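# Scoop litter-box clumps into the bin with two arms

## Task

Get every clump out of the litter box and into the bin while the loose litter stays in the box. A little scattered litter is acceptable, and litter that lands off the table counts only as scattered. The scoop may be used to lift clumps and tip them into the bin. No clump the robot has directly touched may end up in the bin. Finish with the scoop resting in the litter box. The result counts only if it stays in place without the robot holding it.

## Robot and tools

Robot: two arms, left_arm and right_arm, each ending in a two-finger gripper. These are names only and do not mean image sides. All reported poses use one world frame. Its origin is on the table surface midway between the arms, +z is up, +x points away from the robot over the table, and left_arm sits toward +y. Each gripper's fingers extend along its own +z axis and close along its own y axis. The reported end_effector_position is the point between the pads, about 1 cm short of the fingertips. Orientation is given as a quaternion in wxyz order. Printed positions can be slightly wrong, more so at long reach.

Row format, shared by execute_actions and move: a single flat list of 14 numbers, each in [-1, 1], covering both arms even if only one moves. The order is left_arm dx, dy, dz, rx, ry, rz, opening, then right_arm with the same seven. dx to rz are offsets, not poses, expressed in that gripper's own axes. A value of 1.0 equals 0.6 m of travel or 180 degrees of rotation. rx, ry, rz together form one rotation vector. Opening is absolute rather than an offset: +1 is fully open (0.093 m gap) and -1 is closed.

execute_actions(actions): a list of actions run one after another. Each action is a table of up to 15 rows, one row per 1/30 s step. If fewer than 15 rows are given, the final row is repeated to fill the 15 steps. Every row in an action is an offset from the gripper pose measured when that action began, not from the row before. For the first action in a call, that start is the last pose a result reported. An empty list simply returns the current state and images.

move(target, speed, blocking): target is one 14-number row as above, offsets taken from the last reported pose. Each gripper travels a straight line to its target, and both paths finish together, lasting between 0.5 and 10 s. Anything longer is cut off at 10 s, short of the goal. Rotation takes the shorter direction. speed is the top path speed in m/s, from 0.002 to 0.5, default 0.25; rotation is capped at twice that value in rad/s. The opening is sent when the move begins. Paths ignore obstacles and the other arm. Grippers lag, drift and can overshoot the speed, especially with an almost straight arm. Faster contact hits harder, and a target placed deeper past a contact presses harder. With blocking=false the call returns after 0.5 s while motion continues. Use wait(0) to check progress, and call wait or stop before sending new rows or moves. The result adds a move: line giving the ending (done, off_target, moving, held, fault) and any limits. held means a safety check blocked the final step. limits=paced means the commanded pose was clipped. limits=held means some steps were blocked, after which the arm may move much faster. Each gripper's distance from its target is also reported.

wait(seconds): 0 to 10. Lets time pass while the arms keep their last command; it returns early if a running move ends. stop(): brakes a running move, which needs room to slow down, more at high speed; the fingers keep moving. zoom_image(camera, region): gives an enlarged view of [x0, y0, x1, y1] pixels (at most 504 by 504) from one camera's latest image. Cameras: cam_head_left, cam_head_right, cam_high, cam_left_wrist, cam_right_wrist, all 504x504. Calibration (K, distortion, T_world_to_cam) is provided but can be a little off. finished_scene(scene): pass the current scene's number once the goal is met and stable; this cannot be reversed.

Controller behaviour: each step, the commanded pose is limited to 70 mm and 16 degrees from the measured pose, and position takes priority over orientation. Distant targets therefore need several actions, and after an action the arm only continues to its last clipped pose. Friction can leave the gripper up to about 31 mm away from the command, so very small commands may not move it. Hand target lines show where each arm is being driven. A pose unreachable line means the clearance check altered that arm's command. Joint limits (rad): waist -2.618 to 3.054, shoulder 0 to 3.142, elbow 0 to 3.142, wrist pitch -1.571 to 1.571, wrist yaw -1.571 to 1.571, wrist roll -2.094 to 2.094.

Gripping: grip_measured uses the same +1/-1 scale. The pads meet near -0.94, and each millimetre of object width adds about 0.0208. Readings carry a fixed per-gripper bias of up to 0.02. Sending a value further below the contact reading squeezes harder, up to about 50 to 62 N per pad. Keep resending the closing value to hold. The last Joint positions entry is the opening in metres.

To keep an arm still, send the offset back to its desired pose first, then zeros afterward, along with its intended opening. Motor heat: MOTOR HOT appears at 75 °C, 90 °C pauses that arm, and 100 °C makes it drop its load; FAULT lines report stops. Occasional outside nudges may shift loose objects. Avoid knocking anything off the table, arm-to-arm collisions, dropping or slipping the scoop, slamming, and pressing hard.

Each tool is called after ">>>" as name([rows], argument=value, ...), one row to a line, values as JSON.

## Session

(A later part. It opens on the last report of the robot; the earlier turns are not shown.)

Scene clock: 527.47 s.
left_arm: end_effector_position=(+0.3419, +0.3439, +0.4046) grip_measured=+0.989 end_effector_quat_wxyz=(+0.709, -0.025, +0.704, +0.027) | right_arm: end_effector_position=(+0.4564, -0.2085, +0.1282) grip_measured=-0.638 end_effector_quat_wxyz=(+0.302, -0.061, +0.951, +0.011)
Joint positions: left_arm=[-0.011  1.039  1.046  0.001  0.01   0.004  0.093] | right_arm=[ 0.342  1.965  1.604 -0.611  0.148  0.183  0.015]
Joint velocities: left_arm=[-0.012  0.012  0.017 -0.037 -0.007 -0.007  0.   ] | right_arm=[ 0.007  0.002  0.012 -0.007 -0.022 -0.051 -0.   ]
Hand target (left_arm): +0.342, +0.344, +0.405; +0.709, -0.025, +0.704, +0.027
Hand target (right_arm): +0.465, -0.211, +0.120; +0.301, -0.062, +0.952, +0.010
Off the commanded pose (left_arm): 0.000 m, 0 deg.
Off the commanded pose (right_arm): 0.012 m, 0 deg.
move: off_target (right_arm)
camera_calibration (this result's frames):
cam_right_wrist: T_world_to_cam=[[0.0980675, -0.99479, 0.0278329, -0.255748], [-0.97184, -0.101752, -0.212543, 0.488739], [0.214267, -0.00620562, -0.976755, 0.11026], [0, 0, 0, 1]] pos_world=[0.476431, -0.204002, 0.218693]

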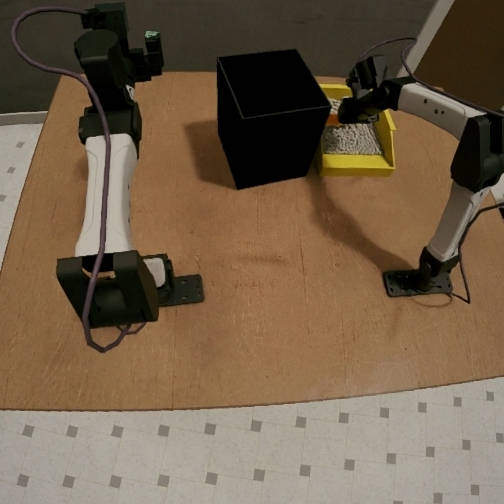

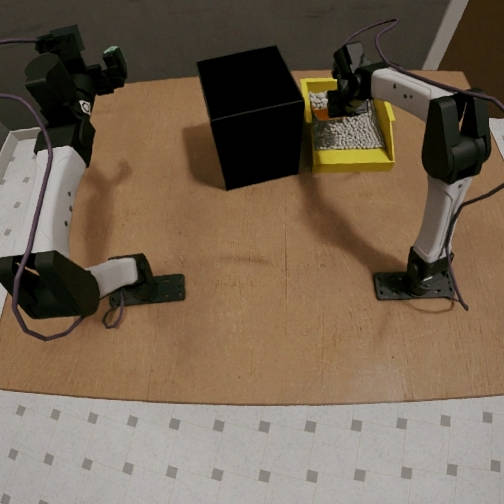

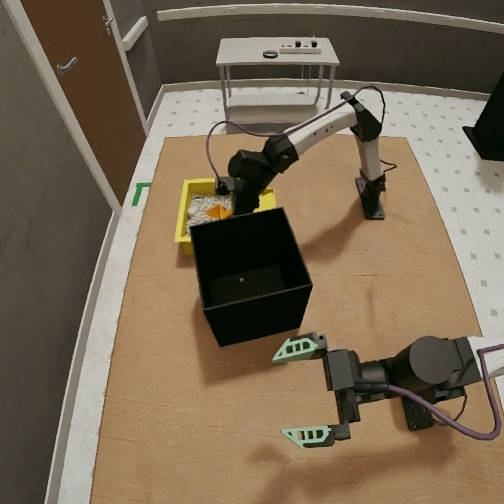

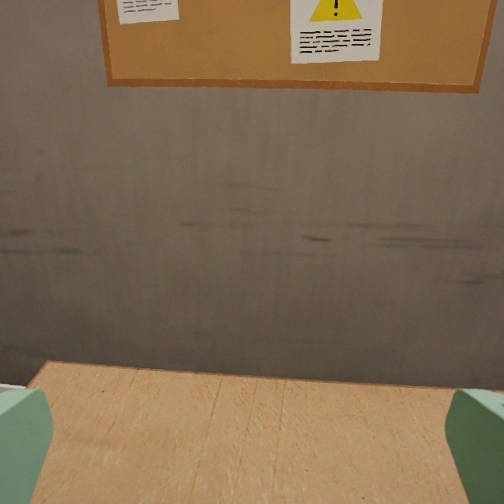

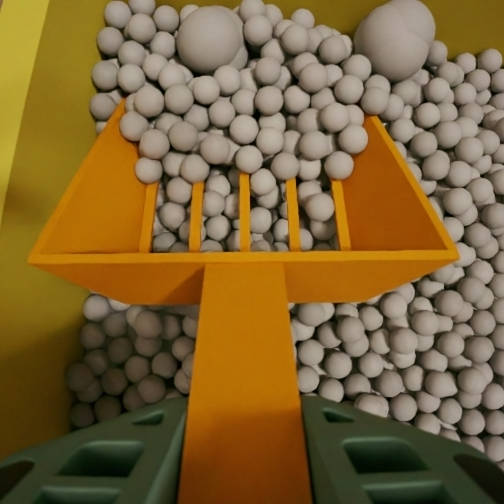

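>>> move(target=[0,0,0,0,0,0,1, 0.0462,-0.0015,0.0243,0,-0.138,0,-0.7], speed=0.12)

Scene clock: 535.67 s.
left_arm: end_effector_position=(+0.3419, +0.3439, +0.4046) grip_measured=+0.989 end_effector_quat_wxyz=(+0.709, -0.025, +0.704, +0.027) | right_arm: end_effector_position=(+0.4333, -0.2132, +0.0943) grip_measured=-0.638 end_effector_quat_wxyz=(+0.471, -0.054, +0.880, +0.026)
Joint positions: left_arm=[-0.011  1.039  1.046  0.001  0.01   0.004  0.093] | right_arm=[0.378 1.794 0.96  0.228 0.23  0.149 0.015]
Joint velocities: left_arm=[ 0.007 -0.002 -0.017  0.051  0.007  0.007  0.   ] | right_arm=[-0.027 -0.007 -0.007  0.037  0.051  0.007 -0.001]
Hand target (left_arm): +0.342, +0.344, +0.405; +0.709, -0.025, +0.704, +0.027
Hand target (right_arm): +0.440, -0.212, +0.102; +0.498, -0.054, +0.865, +0.022
Off the commanded pose (left_arm): 0.000 m, 0 deg.
Off the commanded pose (right_arm): 0.011 m, 4 deg.
move: off_target (right_arm)
camera_calibration (this result's frames):
cam_right_wrist: T_world_to_cam=[[0.0924609, -0.995689, 0.00736206, -0.253007], [-0.831261, -0.0812579, -0.549911, 0.433919], [0.548139, 0.0447255, -0.835191, -0.0651053], [0, 0, 0, 1]] pos_world=[0.41978, -0.213745, 0.186104]

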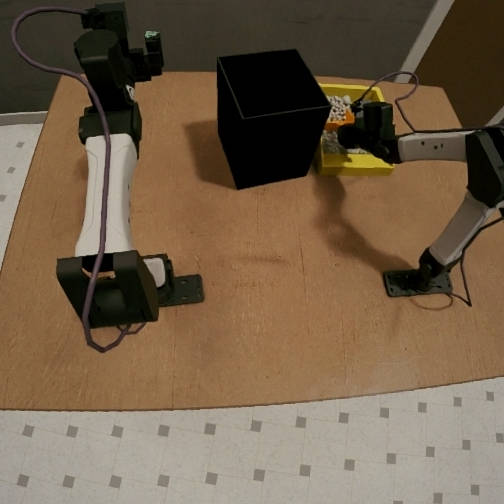

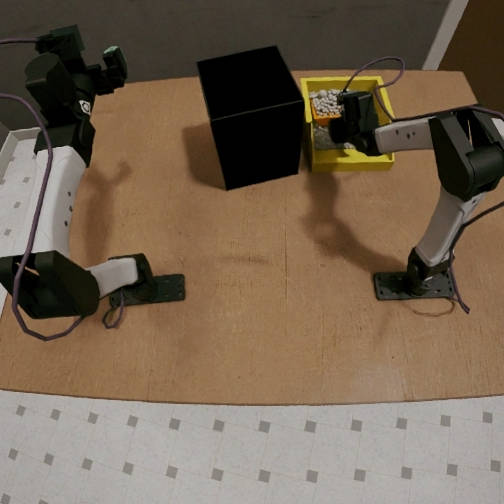

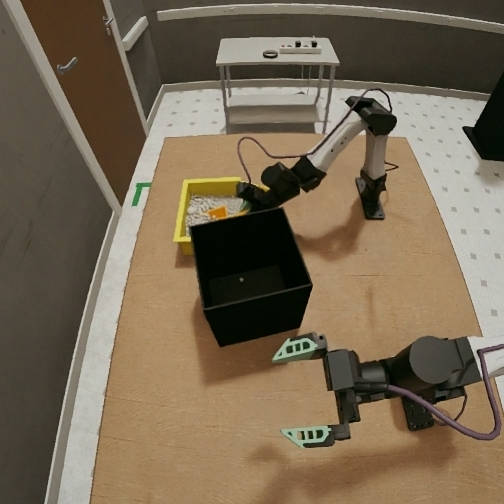

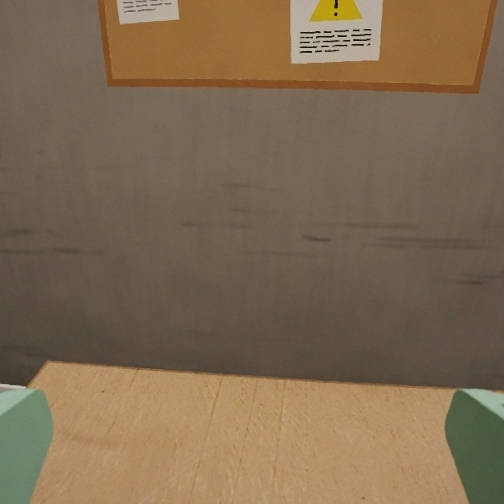

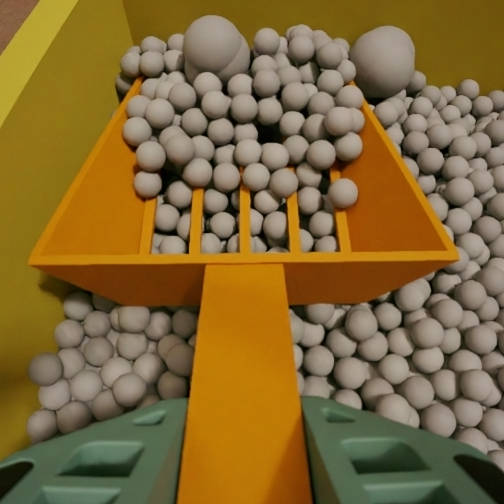

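>>> move(target=[0,0,0,0,0,0,1, -0.035,0,0.0167,0,-0.066,0,-0.7], speed=0.1)

Scene clock: 546.33 s.
left_arm: end_effector_position=(+0.3419, +0.3439, +0.4046) grip_measured=+0.989 end_effector_quat_wxyz=(+0.709, -0.025, +0.704, +0.027) | right_arm: end_effector_position=(+0.4463, -0.2100, +0.0967) grip_measured=-0.638 end_effector_quat_wxyz=(+0.535, -0.057, +0.843, +0.031)
Joint positions: left_arm=[-0.011  1.039  1.046  0.001  0.01   0.004  0.093] | right_arm=[0.378 1.852 0.893 0.504 0.243 0.107 0.015]
Joint velocities: left_arm=[-0.002  0.007  0.002 -0.066  0.007 -0.007  0.   ] | right_arm=[-0.007  0.007  0.002 -0.007  0.037  0.007 -0.   ]
Hand target (left_arm): +0.342, +0.344, +0.405; +0.709, -0.025, +0.704, +0.027
Hand target (right_arm): +0.452, -0.211, +0.107; +0.559, -0.049, +0.827, +0.031
Off the commanded pose (left_arm): 0.000 m, 0 deg.
Off the commanded pose (right_arm): 0.012 m, 3 deg.
move: off_target (right_arm)
camera_calibration (this result's frames):
cam_right_wrist: T_world_to_cam=[[0.101412, -0.994825, 0.0061778, -0.254775], [-0.74126, -0.0797026, -0.666469, 0.417731], [0.663512, 0.0630087, -0.745507, -0.126672], [0, 0, 0, 1]] pos_world=[0.419534, -0.212181, 0.185544]

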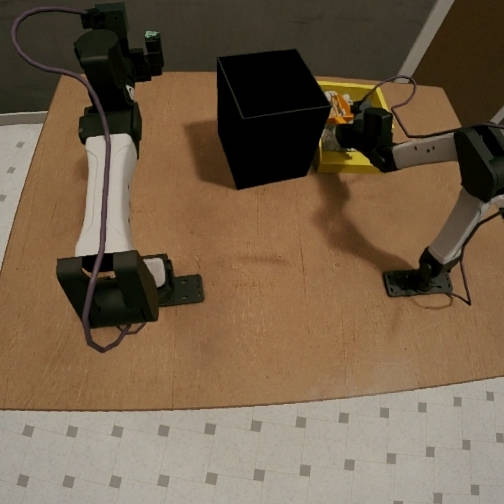

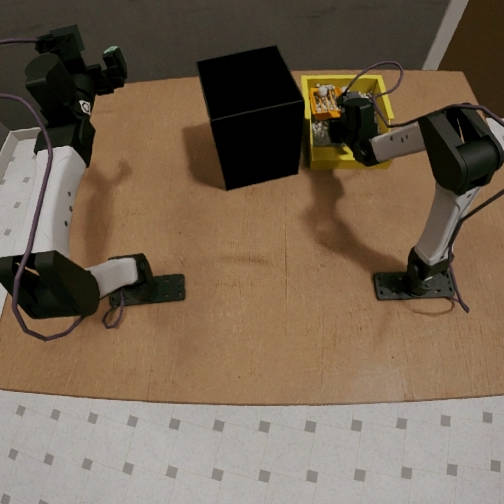

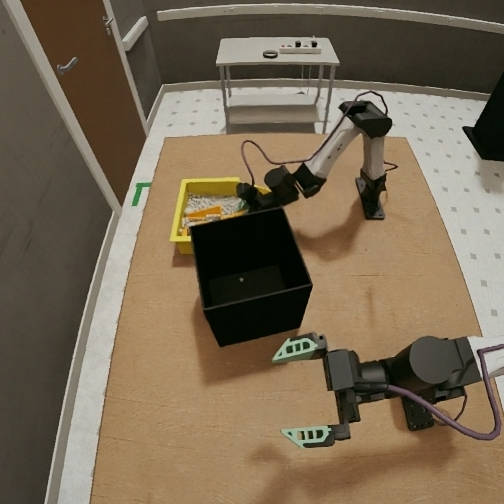

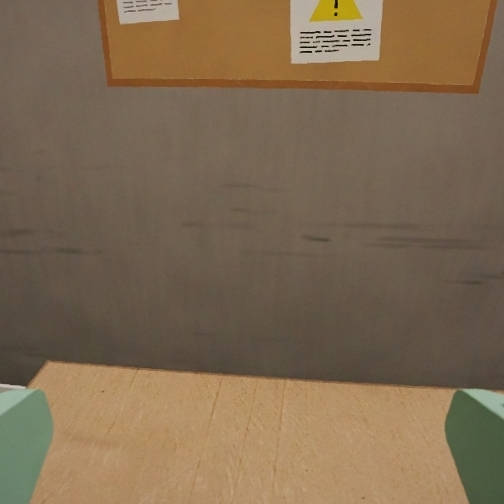

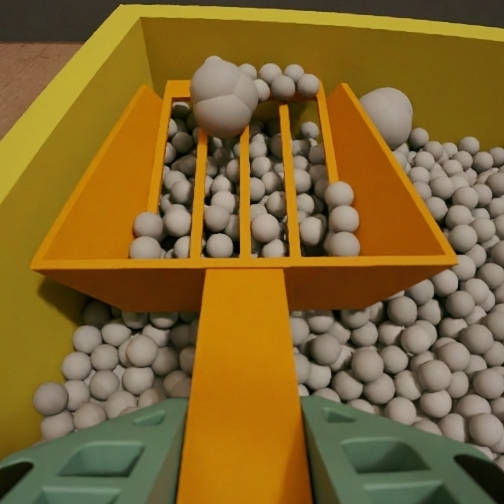

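>>> move(target=[0,0,0,0,0,0,1, 0.0147,-0.057,-0.199,0.026,-0.03,0.0153,-0.7], speed=0.1)

Scene clock: 569.67 s.
left_arm: end_effector_position=(+0.3419, +0.3439, +0.4046) grip_measured=+0.989 end_effector_quat_wxyz=(+0.709, -0.025, +0.704, +0.027) | right_arm: end_effector_position=(+0.3445, -0.2601, +0.1385) grip_measured=-0.638 end_effector_quat_wxyz=(+0.569, -0.015, +0.822, +0.010)
Joint positions: left_arm=[-0.011  1.039  1.046  0.001  0.01   0.004  0.093] | right_arm=[0.41  1.344 0.493 0.464 0.363 0.143 0.015]
Joint velocities: left_arm=[-0.002 -0.007  0.012 -0.11  -0.007 -0.037  0.001] | right_arm=[-0.007  0.002 -0.002 -0.007 -0.007 -0.022  0.   ]
Hand target (left_arm): +0.342, +0.344, +0.405; +0.709, -0.025, +0.704, +0.027
Hand target (right_arm): +0.341, -0.259, +0.141; +0.574, -0.012, +0.819, +0.012
Off the commanded pose (left_arm): 0.000 m, 0 deg.
Off the commanded pose (right_arm): 0.005 m, 1 deg.
move: done
camera_calibration (this result's frames):
cam_right_wrist: T_world_to_cam=[[0.00928347, -0.999947, -0.00436905, -0.262665], [-0.690544, -0.00325075, -0.723283, 0.376408], [0.723231, 0.0097316, -0.690538, -0.0669153], [0, 0, 0, 1]] pos_world=[0.31076, -0.260777, 0.224894]

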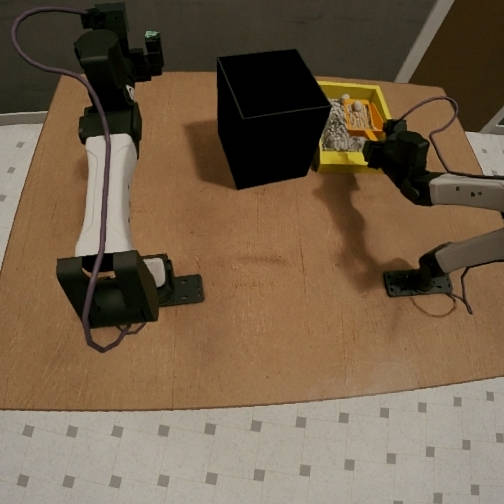

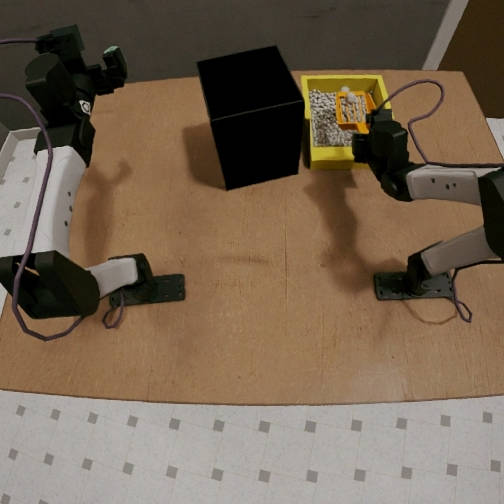

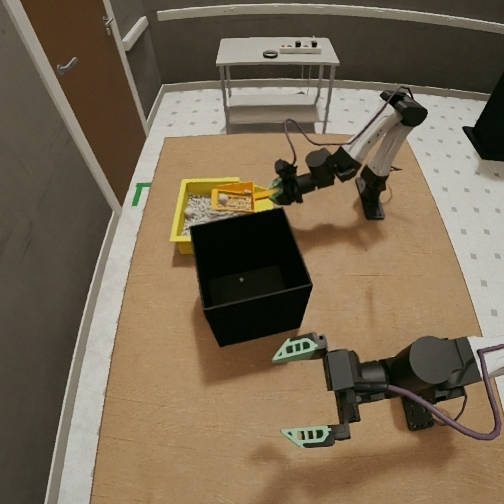

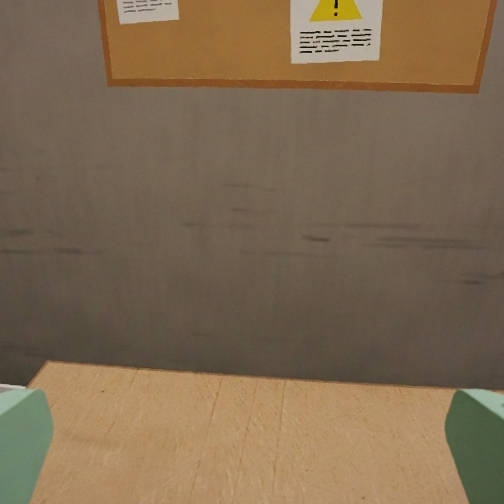

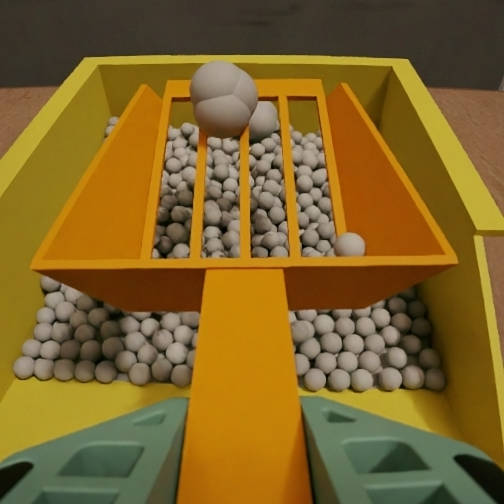

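>>> execute_actions(actions=[])

Scene clock: 589.10 s.
left_arm: end_effector_position=(+0.3419, +0.3439, +0.4046) grip_measured=+0.989 end_effector_quat_wxyz=(+0.709, -0.025, +0.704, +0.027) | right_arm: end_effector_position=(+0.3444, -0.2603, +0.1382) grip_measured=-0.638 end_effector_quat_wxyz=(+0.568, -0.015, +0.823, +0.010)
Joint positions: left_arm=[-0.011  1.039  1.046  0.001  0.01   0.004  0.093] | right_arm=[0.41  1.344 0.493 0.462 0.364 0.144 0.015]
Joint velocities: left_arm=[-0.002  0.017  0.002 -0.007  0.022  0.051 -0.001] | right_arm=[ 0.012 -0.012  0.007 -0.051 -0.037  0.037 -0.001]
Hand target (left_arm): +0.342, +0.344, +0.405; +0.709, -0.025, +0.704, +0.027
Hand target (right_arm): +0.341, -0.259, +0.141; +0.574, -0.012, +0.819, +0.012
Off the commanded pose (left_arm): 0.000 m, 0 deg.
Off the commanded pose (right_arm): 0.005 m, 1 deg.
camera_calibration (this result's frames):
cam_right_wrist: T_world_to_cam=[[0.00843708, -0.999957, -0.00384394, -0.262631], [-0.691474, -0.00305731, -0.722395, 0.376355], [0.722352, 0.00875289, -0.69147, -0.0668703], [0, 0, 0, 1]] pos_world=[0.310759, -0.260884, 0.224629]

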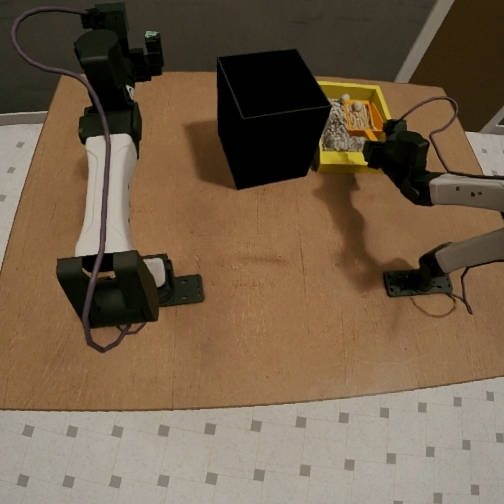

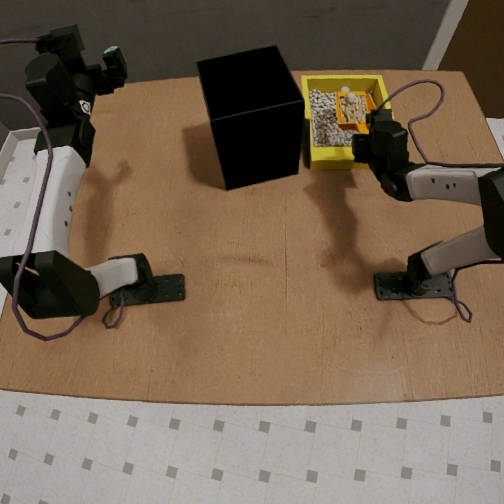

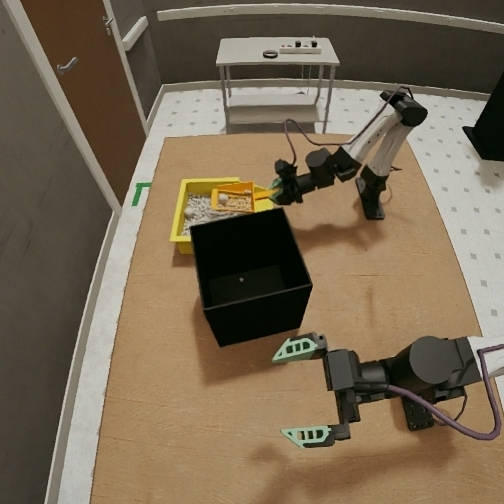

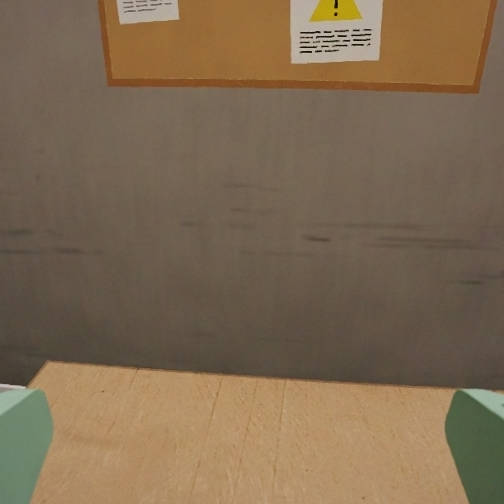

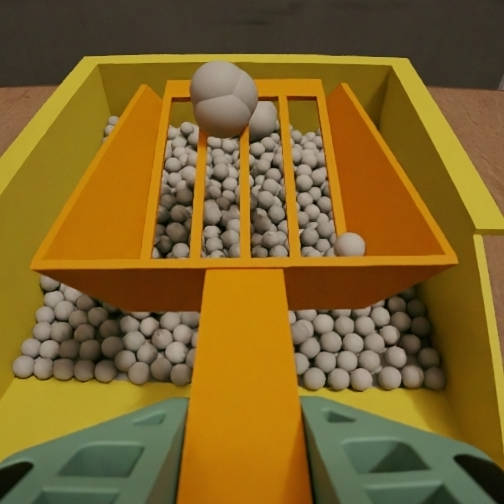

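>>> zoom_image(camera="cam_high", region=[140, 150, 300, 270])

>>> zoom_image(camera="cam_head_right", region=[280, 60, 420, 180])

Region (140, 150, 300, 270) of cam_high's 504x504 image, scaled by 3.150, with more detail than that image has; it fills the top 378 rows of this view, and the rest is white.

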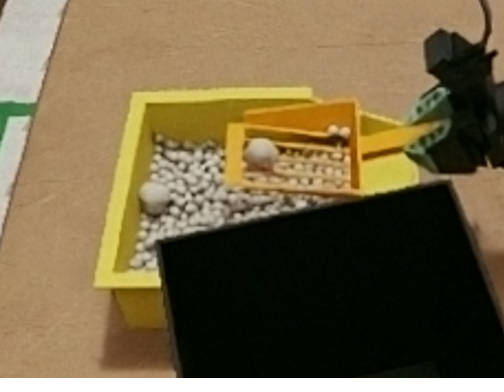

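Region (280, 60, 420, 180) of cam_head_right's 504x504 image, scaled by 3.600, with more detail than that image has; it fills the top 432 rows of this view, and the rest is white.

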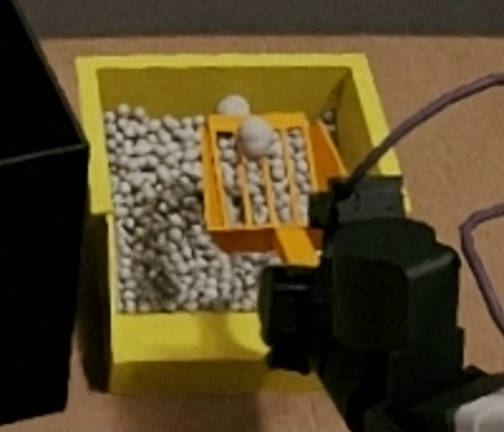

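>>> move(target=[0,0,0,0,0,0,1, 0.0212,0.0085,0.0203,0,0.134,0,-0.7], speed=0.15)

Scene clock: 625.03 s.
left_arm: end_effector_position=(+0.3419, +0.3439, +0.4046) grip_measured=+0.989 end_effector_quat_wxyz=(+0.709, -0.025, +0.704, +0.027) | right_arm: end_effector_position=(+0.3490, -0.2519, +0.1217) grip_measured=-0.638 end_effector_quat_wxyz=(+0.391, -0.026, +0.920, +0.006)
Joint positions: left_arm=[-0.011  1.039  1.046  0.001  0.01   0.004  0.093] | right_arm=[ 0.377  1.445  0.866 -0.218  0.248  0.234  0.015]
Joint velocities: left_arm=[-0.027  0.007 -0.002 -0.022  0.022  0.022 -0.001] | right_arm=[-0.007 -0.007  0.012 -0.037  0.037  0.022 -0.   ]
Hand target (left_arm): +0.342, +0.344, +0.405; +0.709, -0.025, +0.704, +0.027
Hand target (right_arm): +0.352, -0.254, +0.121; +0.385, -0.021, +0.923, +0.006
Off the commanded pose (left_arm): 0.000 m, 0 deg.
Off the commanded pose (right_arm): 0.004 m, 1 deg.
move: done
camera_calibration (this result's frames):
cam_right_wrist: T_world_to_cam=[[0.0263958, -0.999539, 0.014998, -0.262783], [-0.919169, -0.0301659, -0.392707, 0.400167], [0.392979, -0.0034199, -0.919541, 0.058013], [0, 0, 0, 1]] pos_world=[0.351959, -0.250392, 0.214435]

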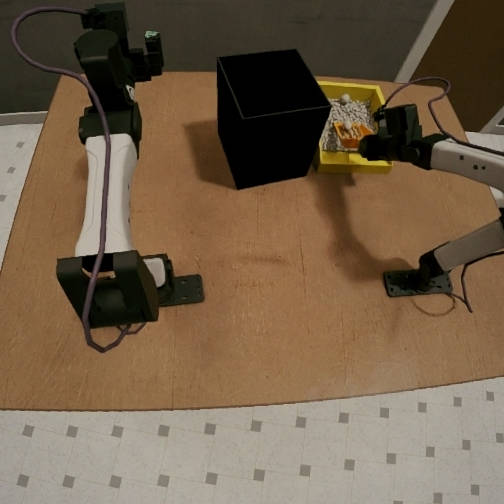

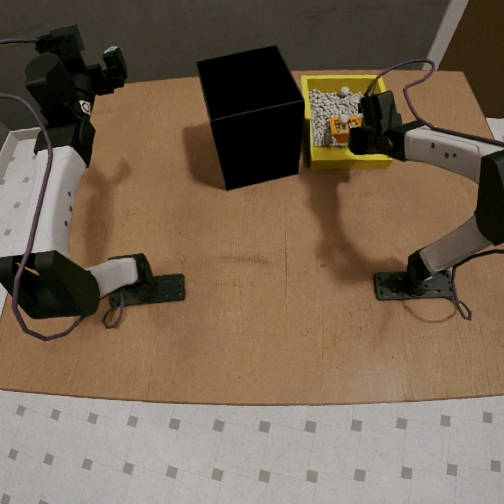

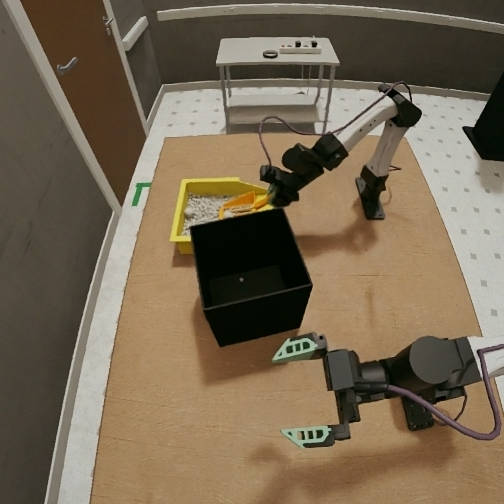

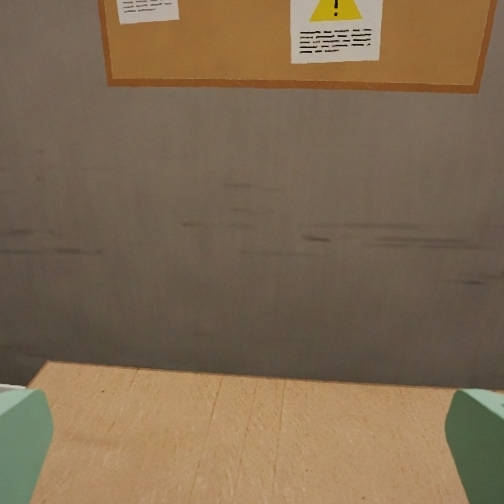

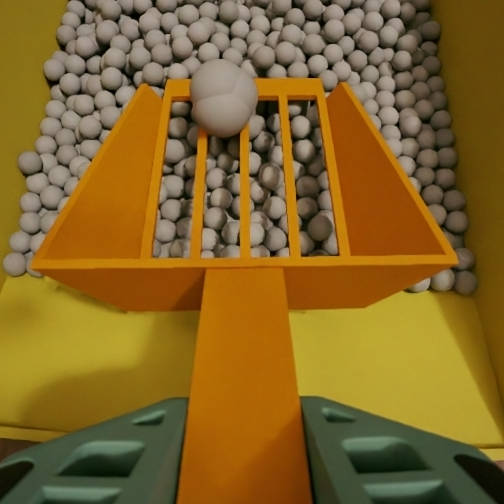

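>>> move(target=[0,0,0,0,0,0,1, -0.0722,-0.0114,0.1037,0,0.006,0,-0.7], speed=0.06)

Scene clock: 632.77 s.
left_arm: end_effector_position=(+0.3419, +0.3439, +0.4046) grip_measured=+0.989 end_effector_quat_wxyz=(+0.709, -0.025, +0.704, +0.027) | right_arm: end_effector_position=(+0.4204, -0.2550, +0.1139) grip_measured=-0.638 end_effector_quat_wxyz=(+0.391, -0.025, +0.920, -0.002)
Joint positions: left_arm=[-0.011  1.039  1.046  0.001  0.01   0.004  0.093] | right_arm=[ 0.296  1.709  1.096 -0.176  0.207  0.173  0.015]
Joint velocities: left_arm=[-0.017 -0.017 -0.007  0.022 -0.037 -0.007 -0.   ] | right_arm=[-0.017  0.012 -0.012 -0.066 -0.007 -0.081  0.   ]
Hand target (left_arm): +0.342, +0.344, +0.405; +0.709, -0.025, +0.704, +0.027
Hand target (right_arm): +0.424, -0.255, +0.109; +0.383, -0.027, +0.923, +0.005
Off the commanded pose (left_arm): 0.000 m, 0 deg.
Off the commanded pose (right_arm): 0.005 m, 1 deg.
move: done
camera_calibration (this result's frames):
cam_right_wrist: T_world_to_cam=[[0.0170764, -0.99946, 0.0280706, -0.265194], [-0.919635, -0.0267184, -0.391865, 0.463632], [0.392403, -0.0191231, -0.919594, 0.0189741], [0, 0, 0, 1]] pos_world=[0.423455, -0.252301, 0.206574]

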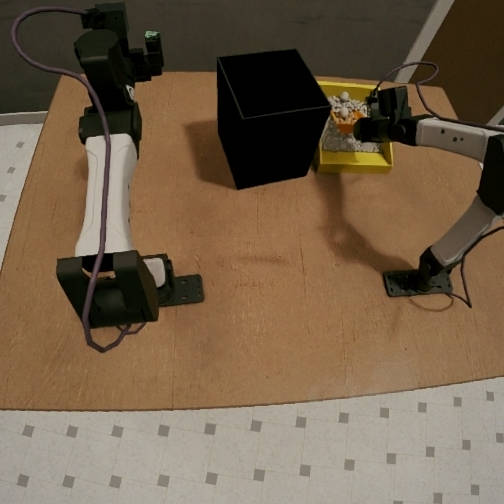

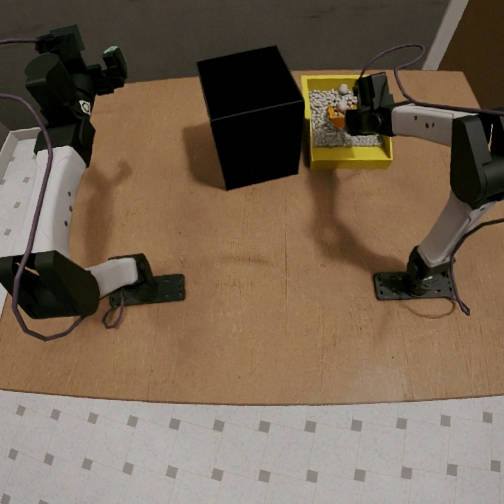

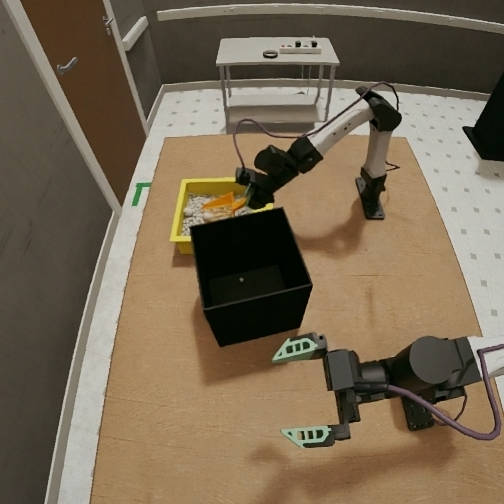

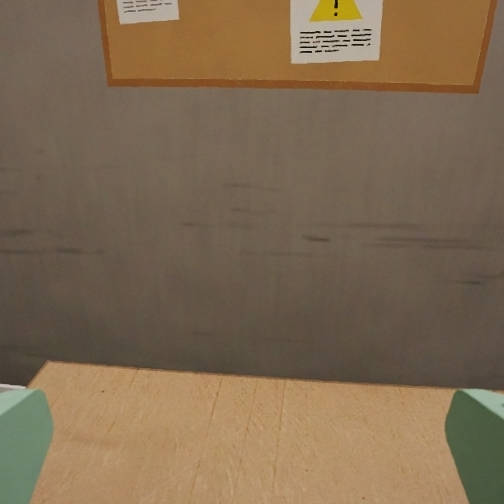

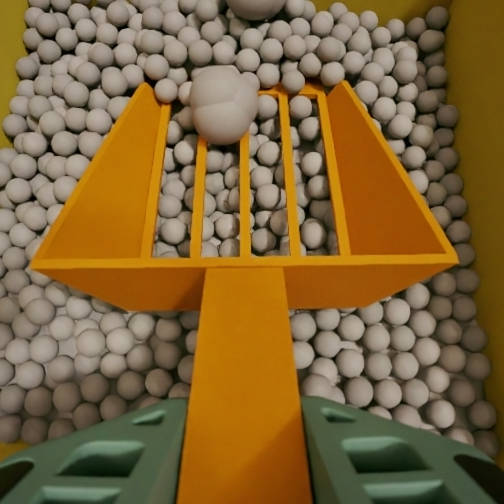

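>>> move(target=[0,0,0,0,0,0,1, -0.0405,-0.003,0.042,0,0,0,-0.7], speed=0.05)

Scene clock: 636.97 s.
left_arm: end_effector_position=(+0.3419, +0.3439, +0.4046) grip_measured=+0.989 end_effector_quat_wxyz=(+0.709, -0.025, +0.704, +0.027) | right_arm: end_effector_position=(+0.4492, -0.2528, +0.1143) grip_measured=-0.638 end_effector_quat_wxyz=(+0.392, -0.025, +0.919, -0.003)
Joint positions: left_arm=[-0.011  1.039  1.046  0.001  0.01   0.004  0.093] | right_arm=[ 0.279  1.808  1.216 -0.191  0.198  0.159  0.015]
Joint velocities: left_arm=[ 0.012  0.002  0.002 -0.066  0.022 -0.022  0.   ] | right_arm=[ 0.007 -0.012 -0.007  0.037 -0.022 -0.081 -0.001]
Hand target (left_arm): +0.342, +0.344, +0.405; +0.709, -0.025, +0.704, +0.027
Hand target (right_arm): +0.455, -0.255, +0.113; +0.391, -0.025, +0.920, -0.002
Off the commanded pose (left_arm): 0.000 m, 0 deg.
Off the commanded pose (right_arm): 0.007 m, 0 deg.
move: done
camera_calibration (this result's frames):
cam_right_wrist: T_world_to_cam=[[0.0159121, -0.999388, 0.0311432, -0.263395], [-0.918418, -0.0269225, -0.394695, 0.490004], [0.395292, -0.022322, -0.918284, 0.00586402], [0, 0, 0, 1]] pos_world=[0.451902, -0.249911, 0.20699]

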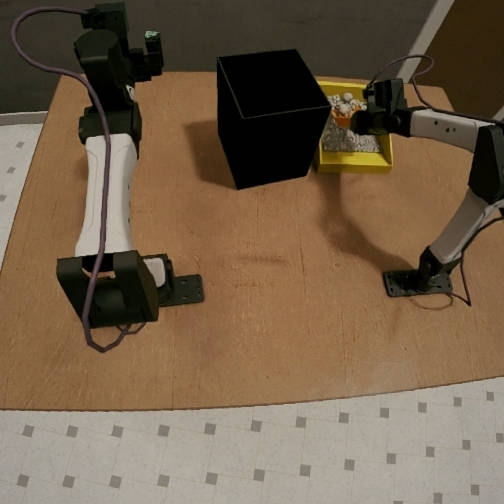

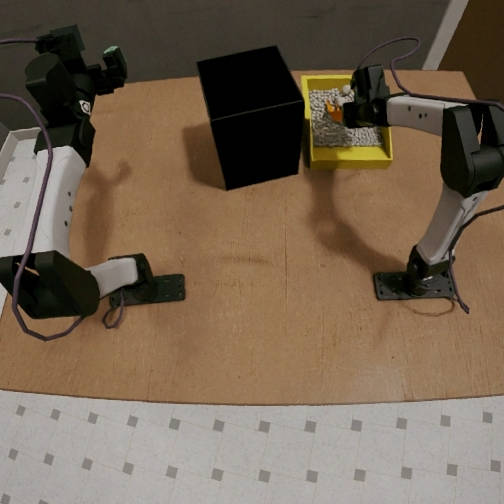

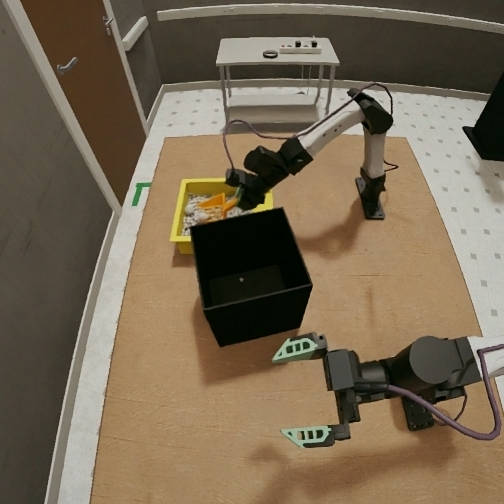

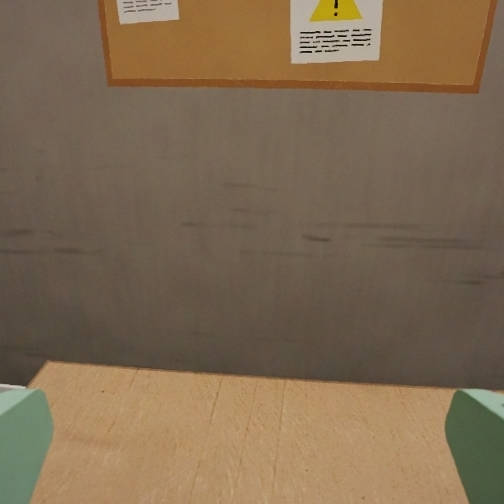

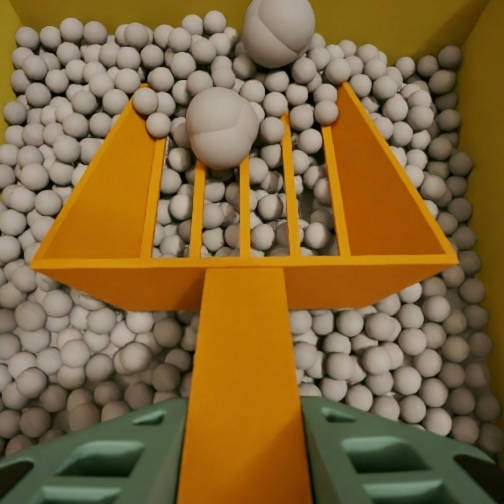

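>>> move(target=[0,0,0,0,0,0,1, 0.024,-0.003,0.0231,0,-0.089,0,-0.7], speed=0.1)

Scene clock: 646.03 s.
left_arm: end_effector_position=(+0.3419, +0.3439, +0.4046) grip_measured=+0.989 end_effector_quat_wxyz=(+0.709, -0.025, +0.704, +0.027) | right_arm: end_effector_position=(+0.4436, -0.2541, +0.0935) grip_measured=-0.638 end_effector_quat_wxyz=(+0.497, -0.021, +0.868, +0.012)
Joint positions: left_arm=[-0.011  1.039  1.046  0.001  0.01   0.004  0.093] | right_arm=[0.287 1.794 0.898 0.352 0.218 0.132 0.015]
Joint velocities: left_arm=[-0.017  0.007  0.002 -0.022  0.007 -0.022  0.   ] | right_arm=[ 0.002  0.012  0.002  0.051 -0.022  0.022 -0.   ]
Hand target (left_arm): +0.342, +0.344, +0.405; +0.709, -0.025, +0.704, +0.027
Hand target (right_arm): +0.448, -0.255, +0.095; +0.515, -0.022, +0.857, -0.000
Off the commanded pose (left_arm): 0.000 m, 0 deg.
Off the commanded pose (right_arm): 0.006 m, 3 deg.
move: off_target (right_arm)
camera_calibration (this result's frames):
cam_right_wrist: T_world_to_cam=[[0.0208187, -0.999782, -0.00167378, -0.263141], [-0.802413, -0.0157101, -0.596563, 0.446858], [0.596406, 0.0137627, -0.802565, -0.101923], [0, 0, 0, 1]] pos_world=[0.42483, -0.254661, 0.184338]

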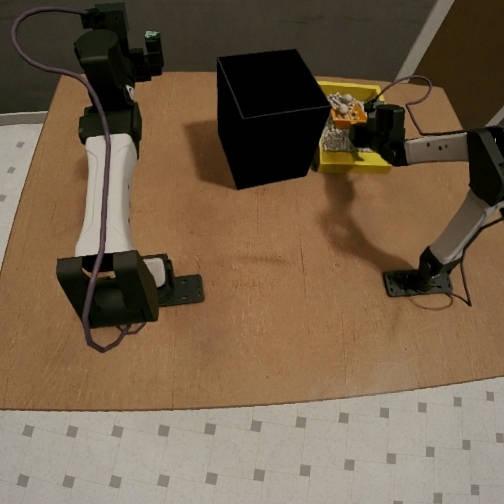

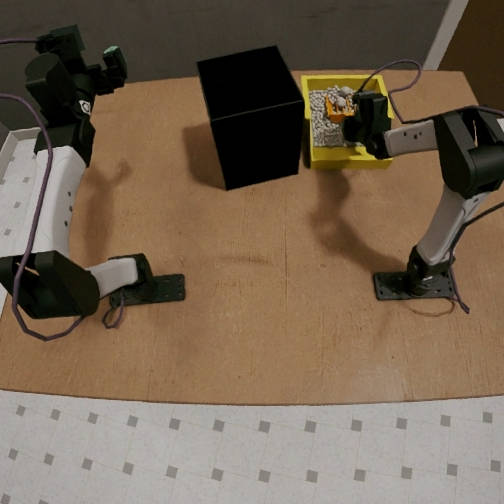

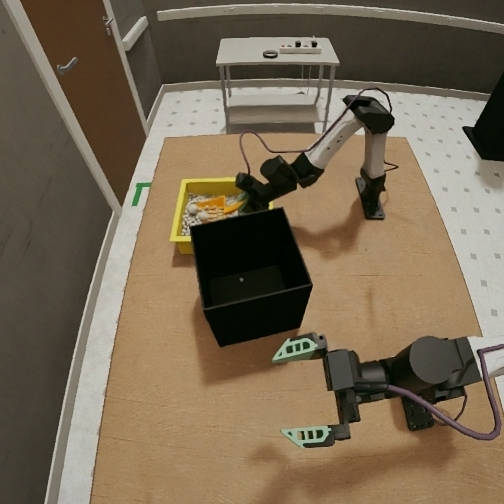

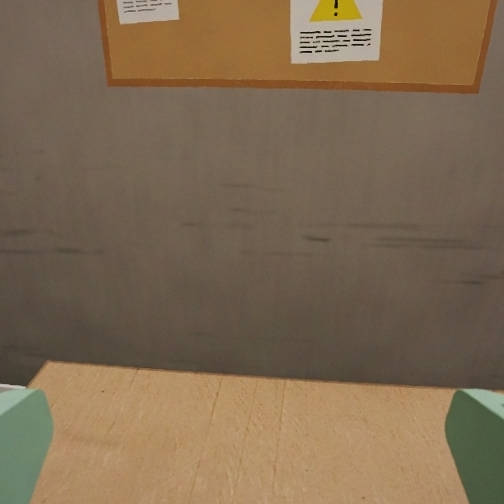

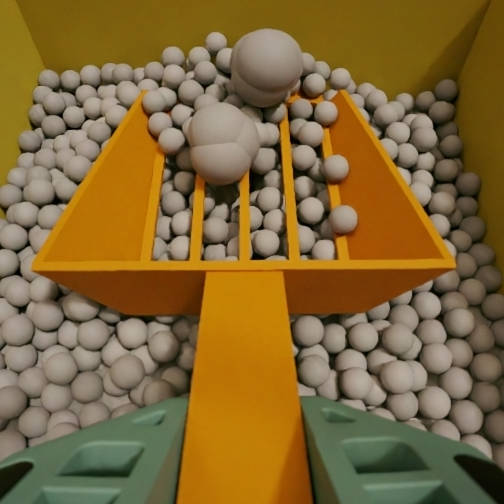

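>>> move(target=[0,0,0,0,0,0,1, 0.005,0,-0.0086,0,-0.091,0,-0.7], speed=0.12)

Scene clock: 653.40 s.
left_arm: end_effector_position=(+0.3419, +0.3439, +0.4046) grip_measured=+0.989 end_effector_quat_wxyz=(+0.709, -0.025, +0.704, +0.027) | right_arm: end_effector_position=(+0.4376, -0.2582, +0.0884) grip_measured=-0.638 end_effector_quat_wxyz=(+0.599, -0.016, +0.800, +0.013)
Joint positions: left_arm=[-0.011  1.039  1.046  0.001  0.01   0.004  0.093] | right_arm=[0.296 1.893 0.693 0.904 0.259 0.08  0.015]
Joint velocities: left_arm=[ 0.002  0.002 -0.007 -0.037 -0.022 -0.022 -0.   ] | right_arm=[-0.002  0.022 -0.017  0.022  0.007  0.051 -0.   ]
Hand target (left_arm): +0.342, +0.344, +0.405; +0.709, -0.025, +0.704, +0.027
Hand target (right_arm): +0.437, -0.255, +0.094; +0.614, -0.016, +0.789, +0.015
Off the commanded pose (left_arm): 0.000 m, 0 deg.
Off the commanded pose (right_arm): 0.006 m, 2 deg.
move: done
camera_calibration (this result's frames):
cam_right_wrist: T_world_to_cam=[[0.0147698, -0.999845, -0.00958267, -0.263813], [-0.63379, -0.00194901, -0.773503, 0.384403], [0.773364, 0.0174979, -0.633721, -0.193744], [0, 0, 0, 1]] pos_world=[0.397362, -0.259632, 0.172029]

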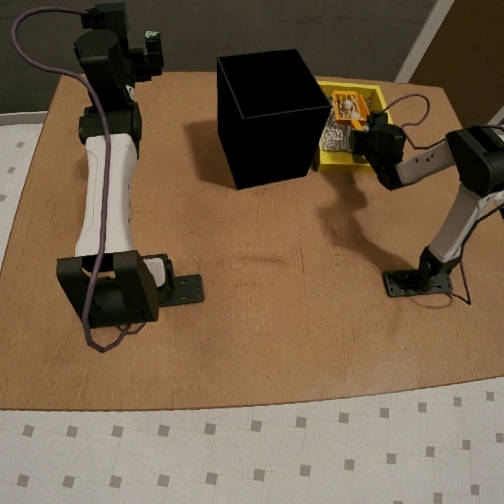

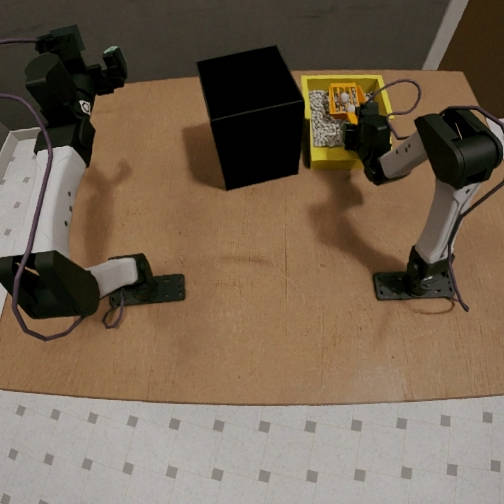

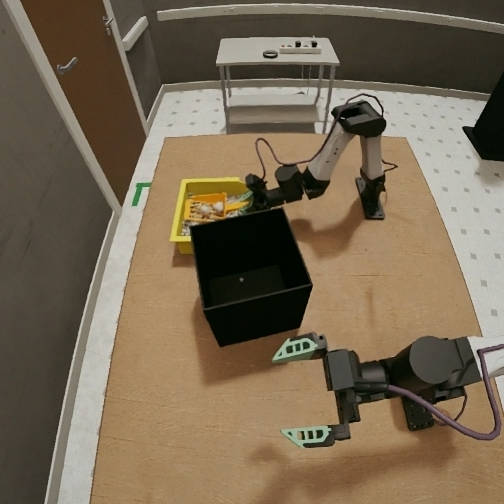

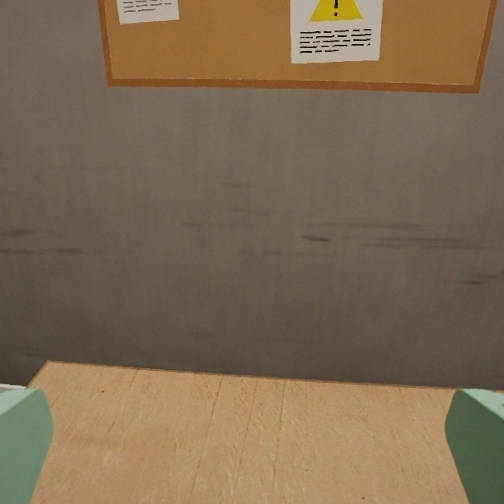

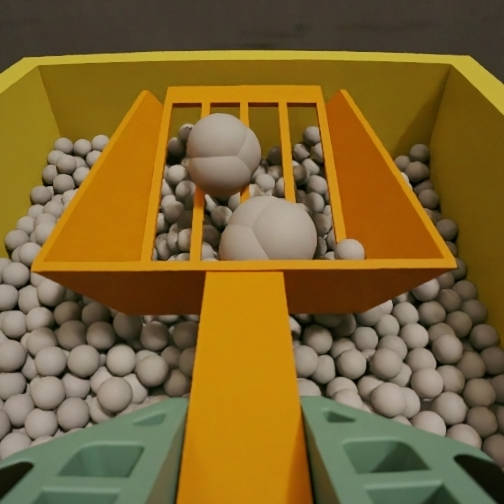

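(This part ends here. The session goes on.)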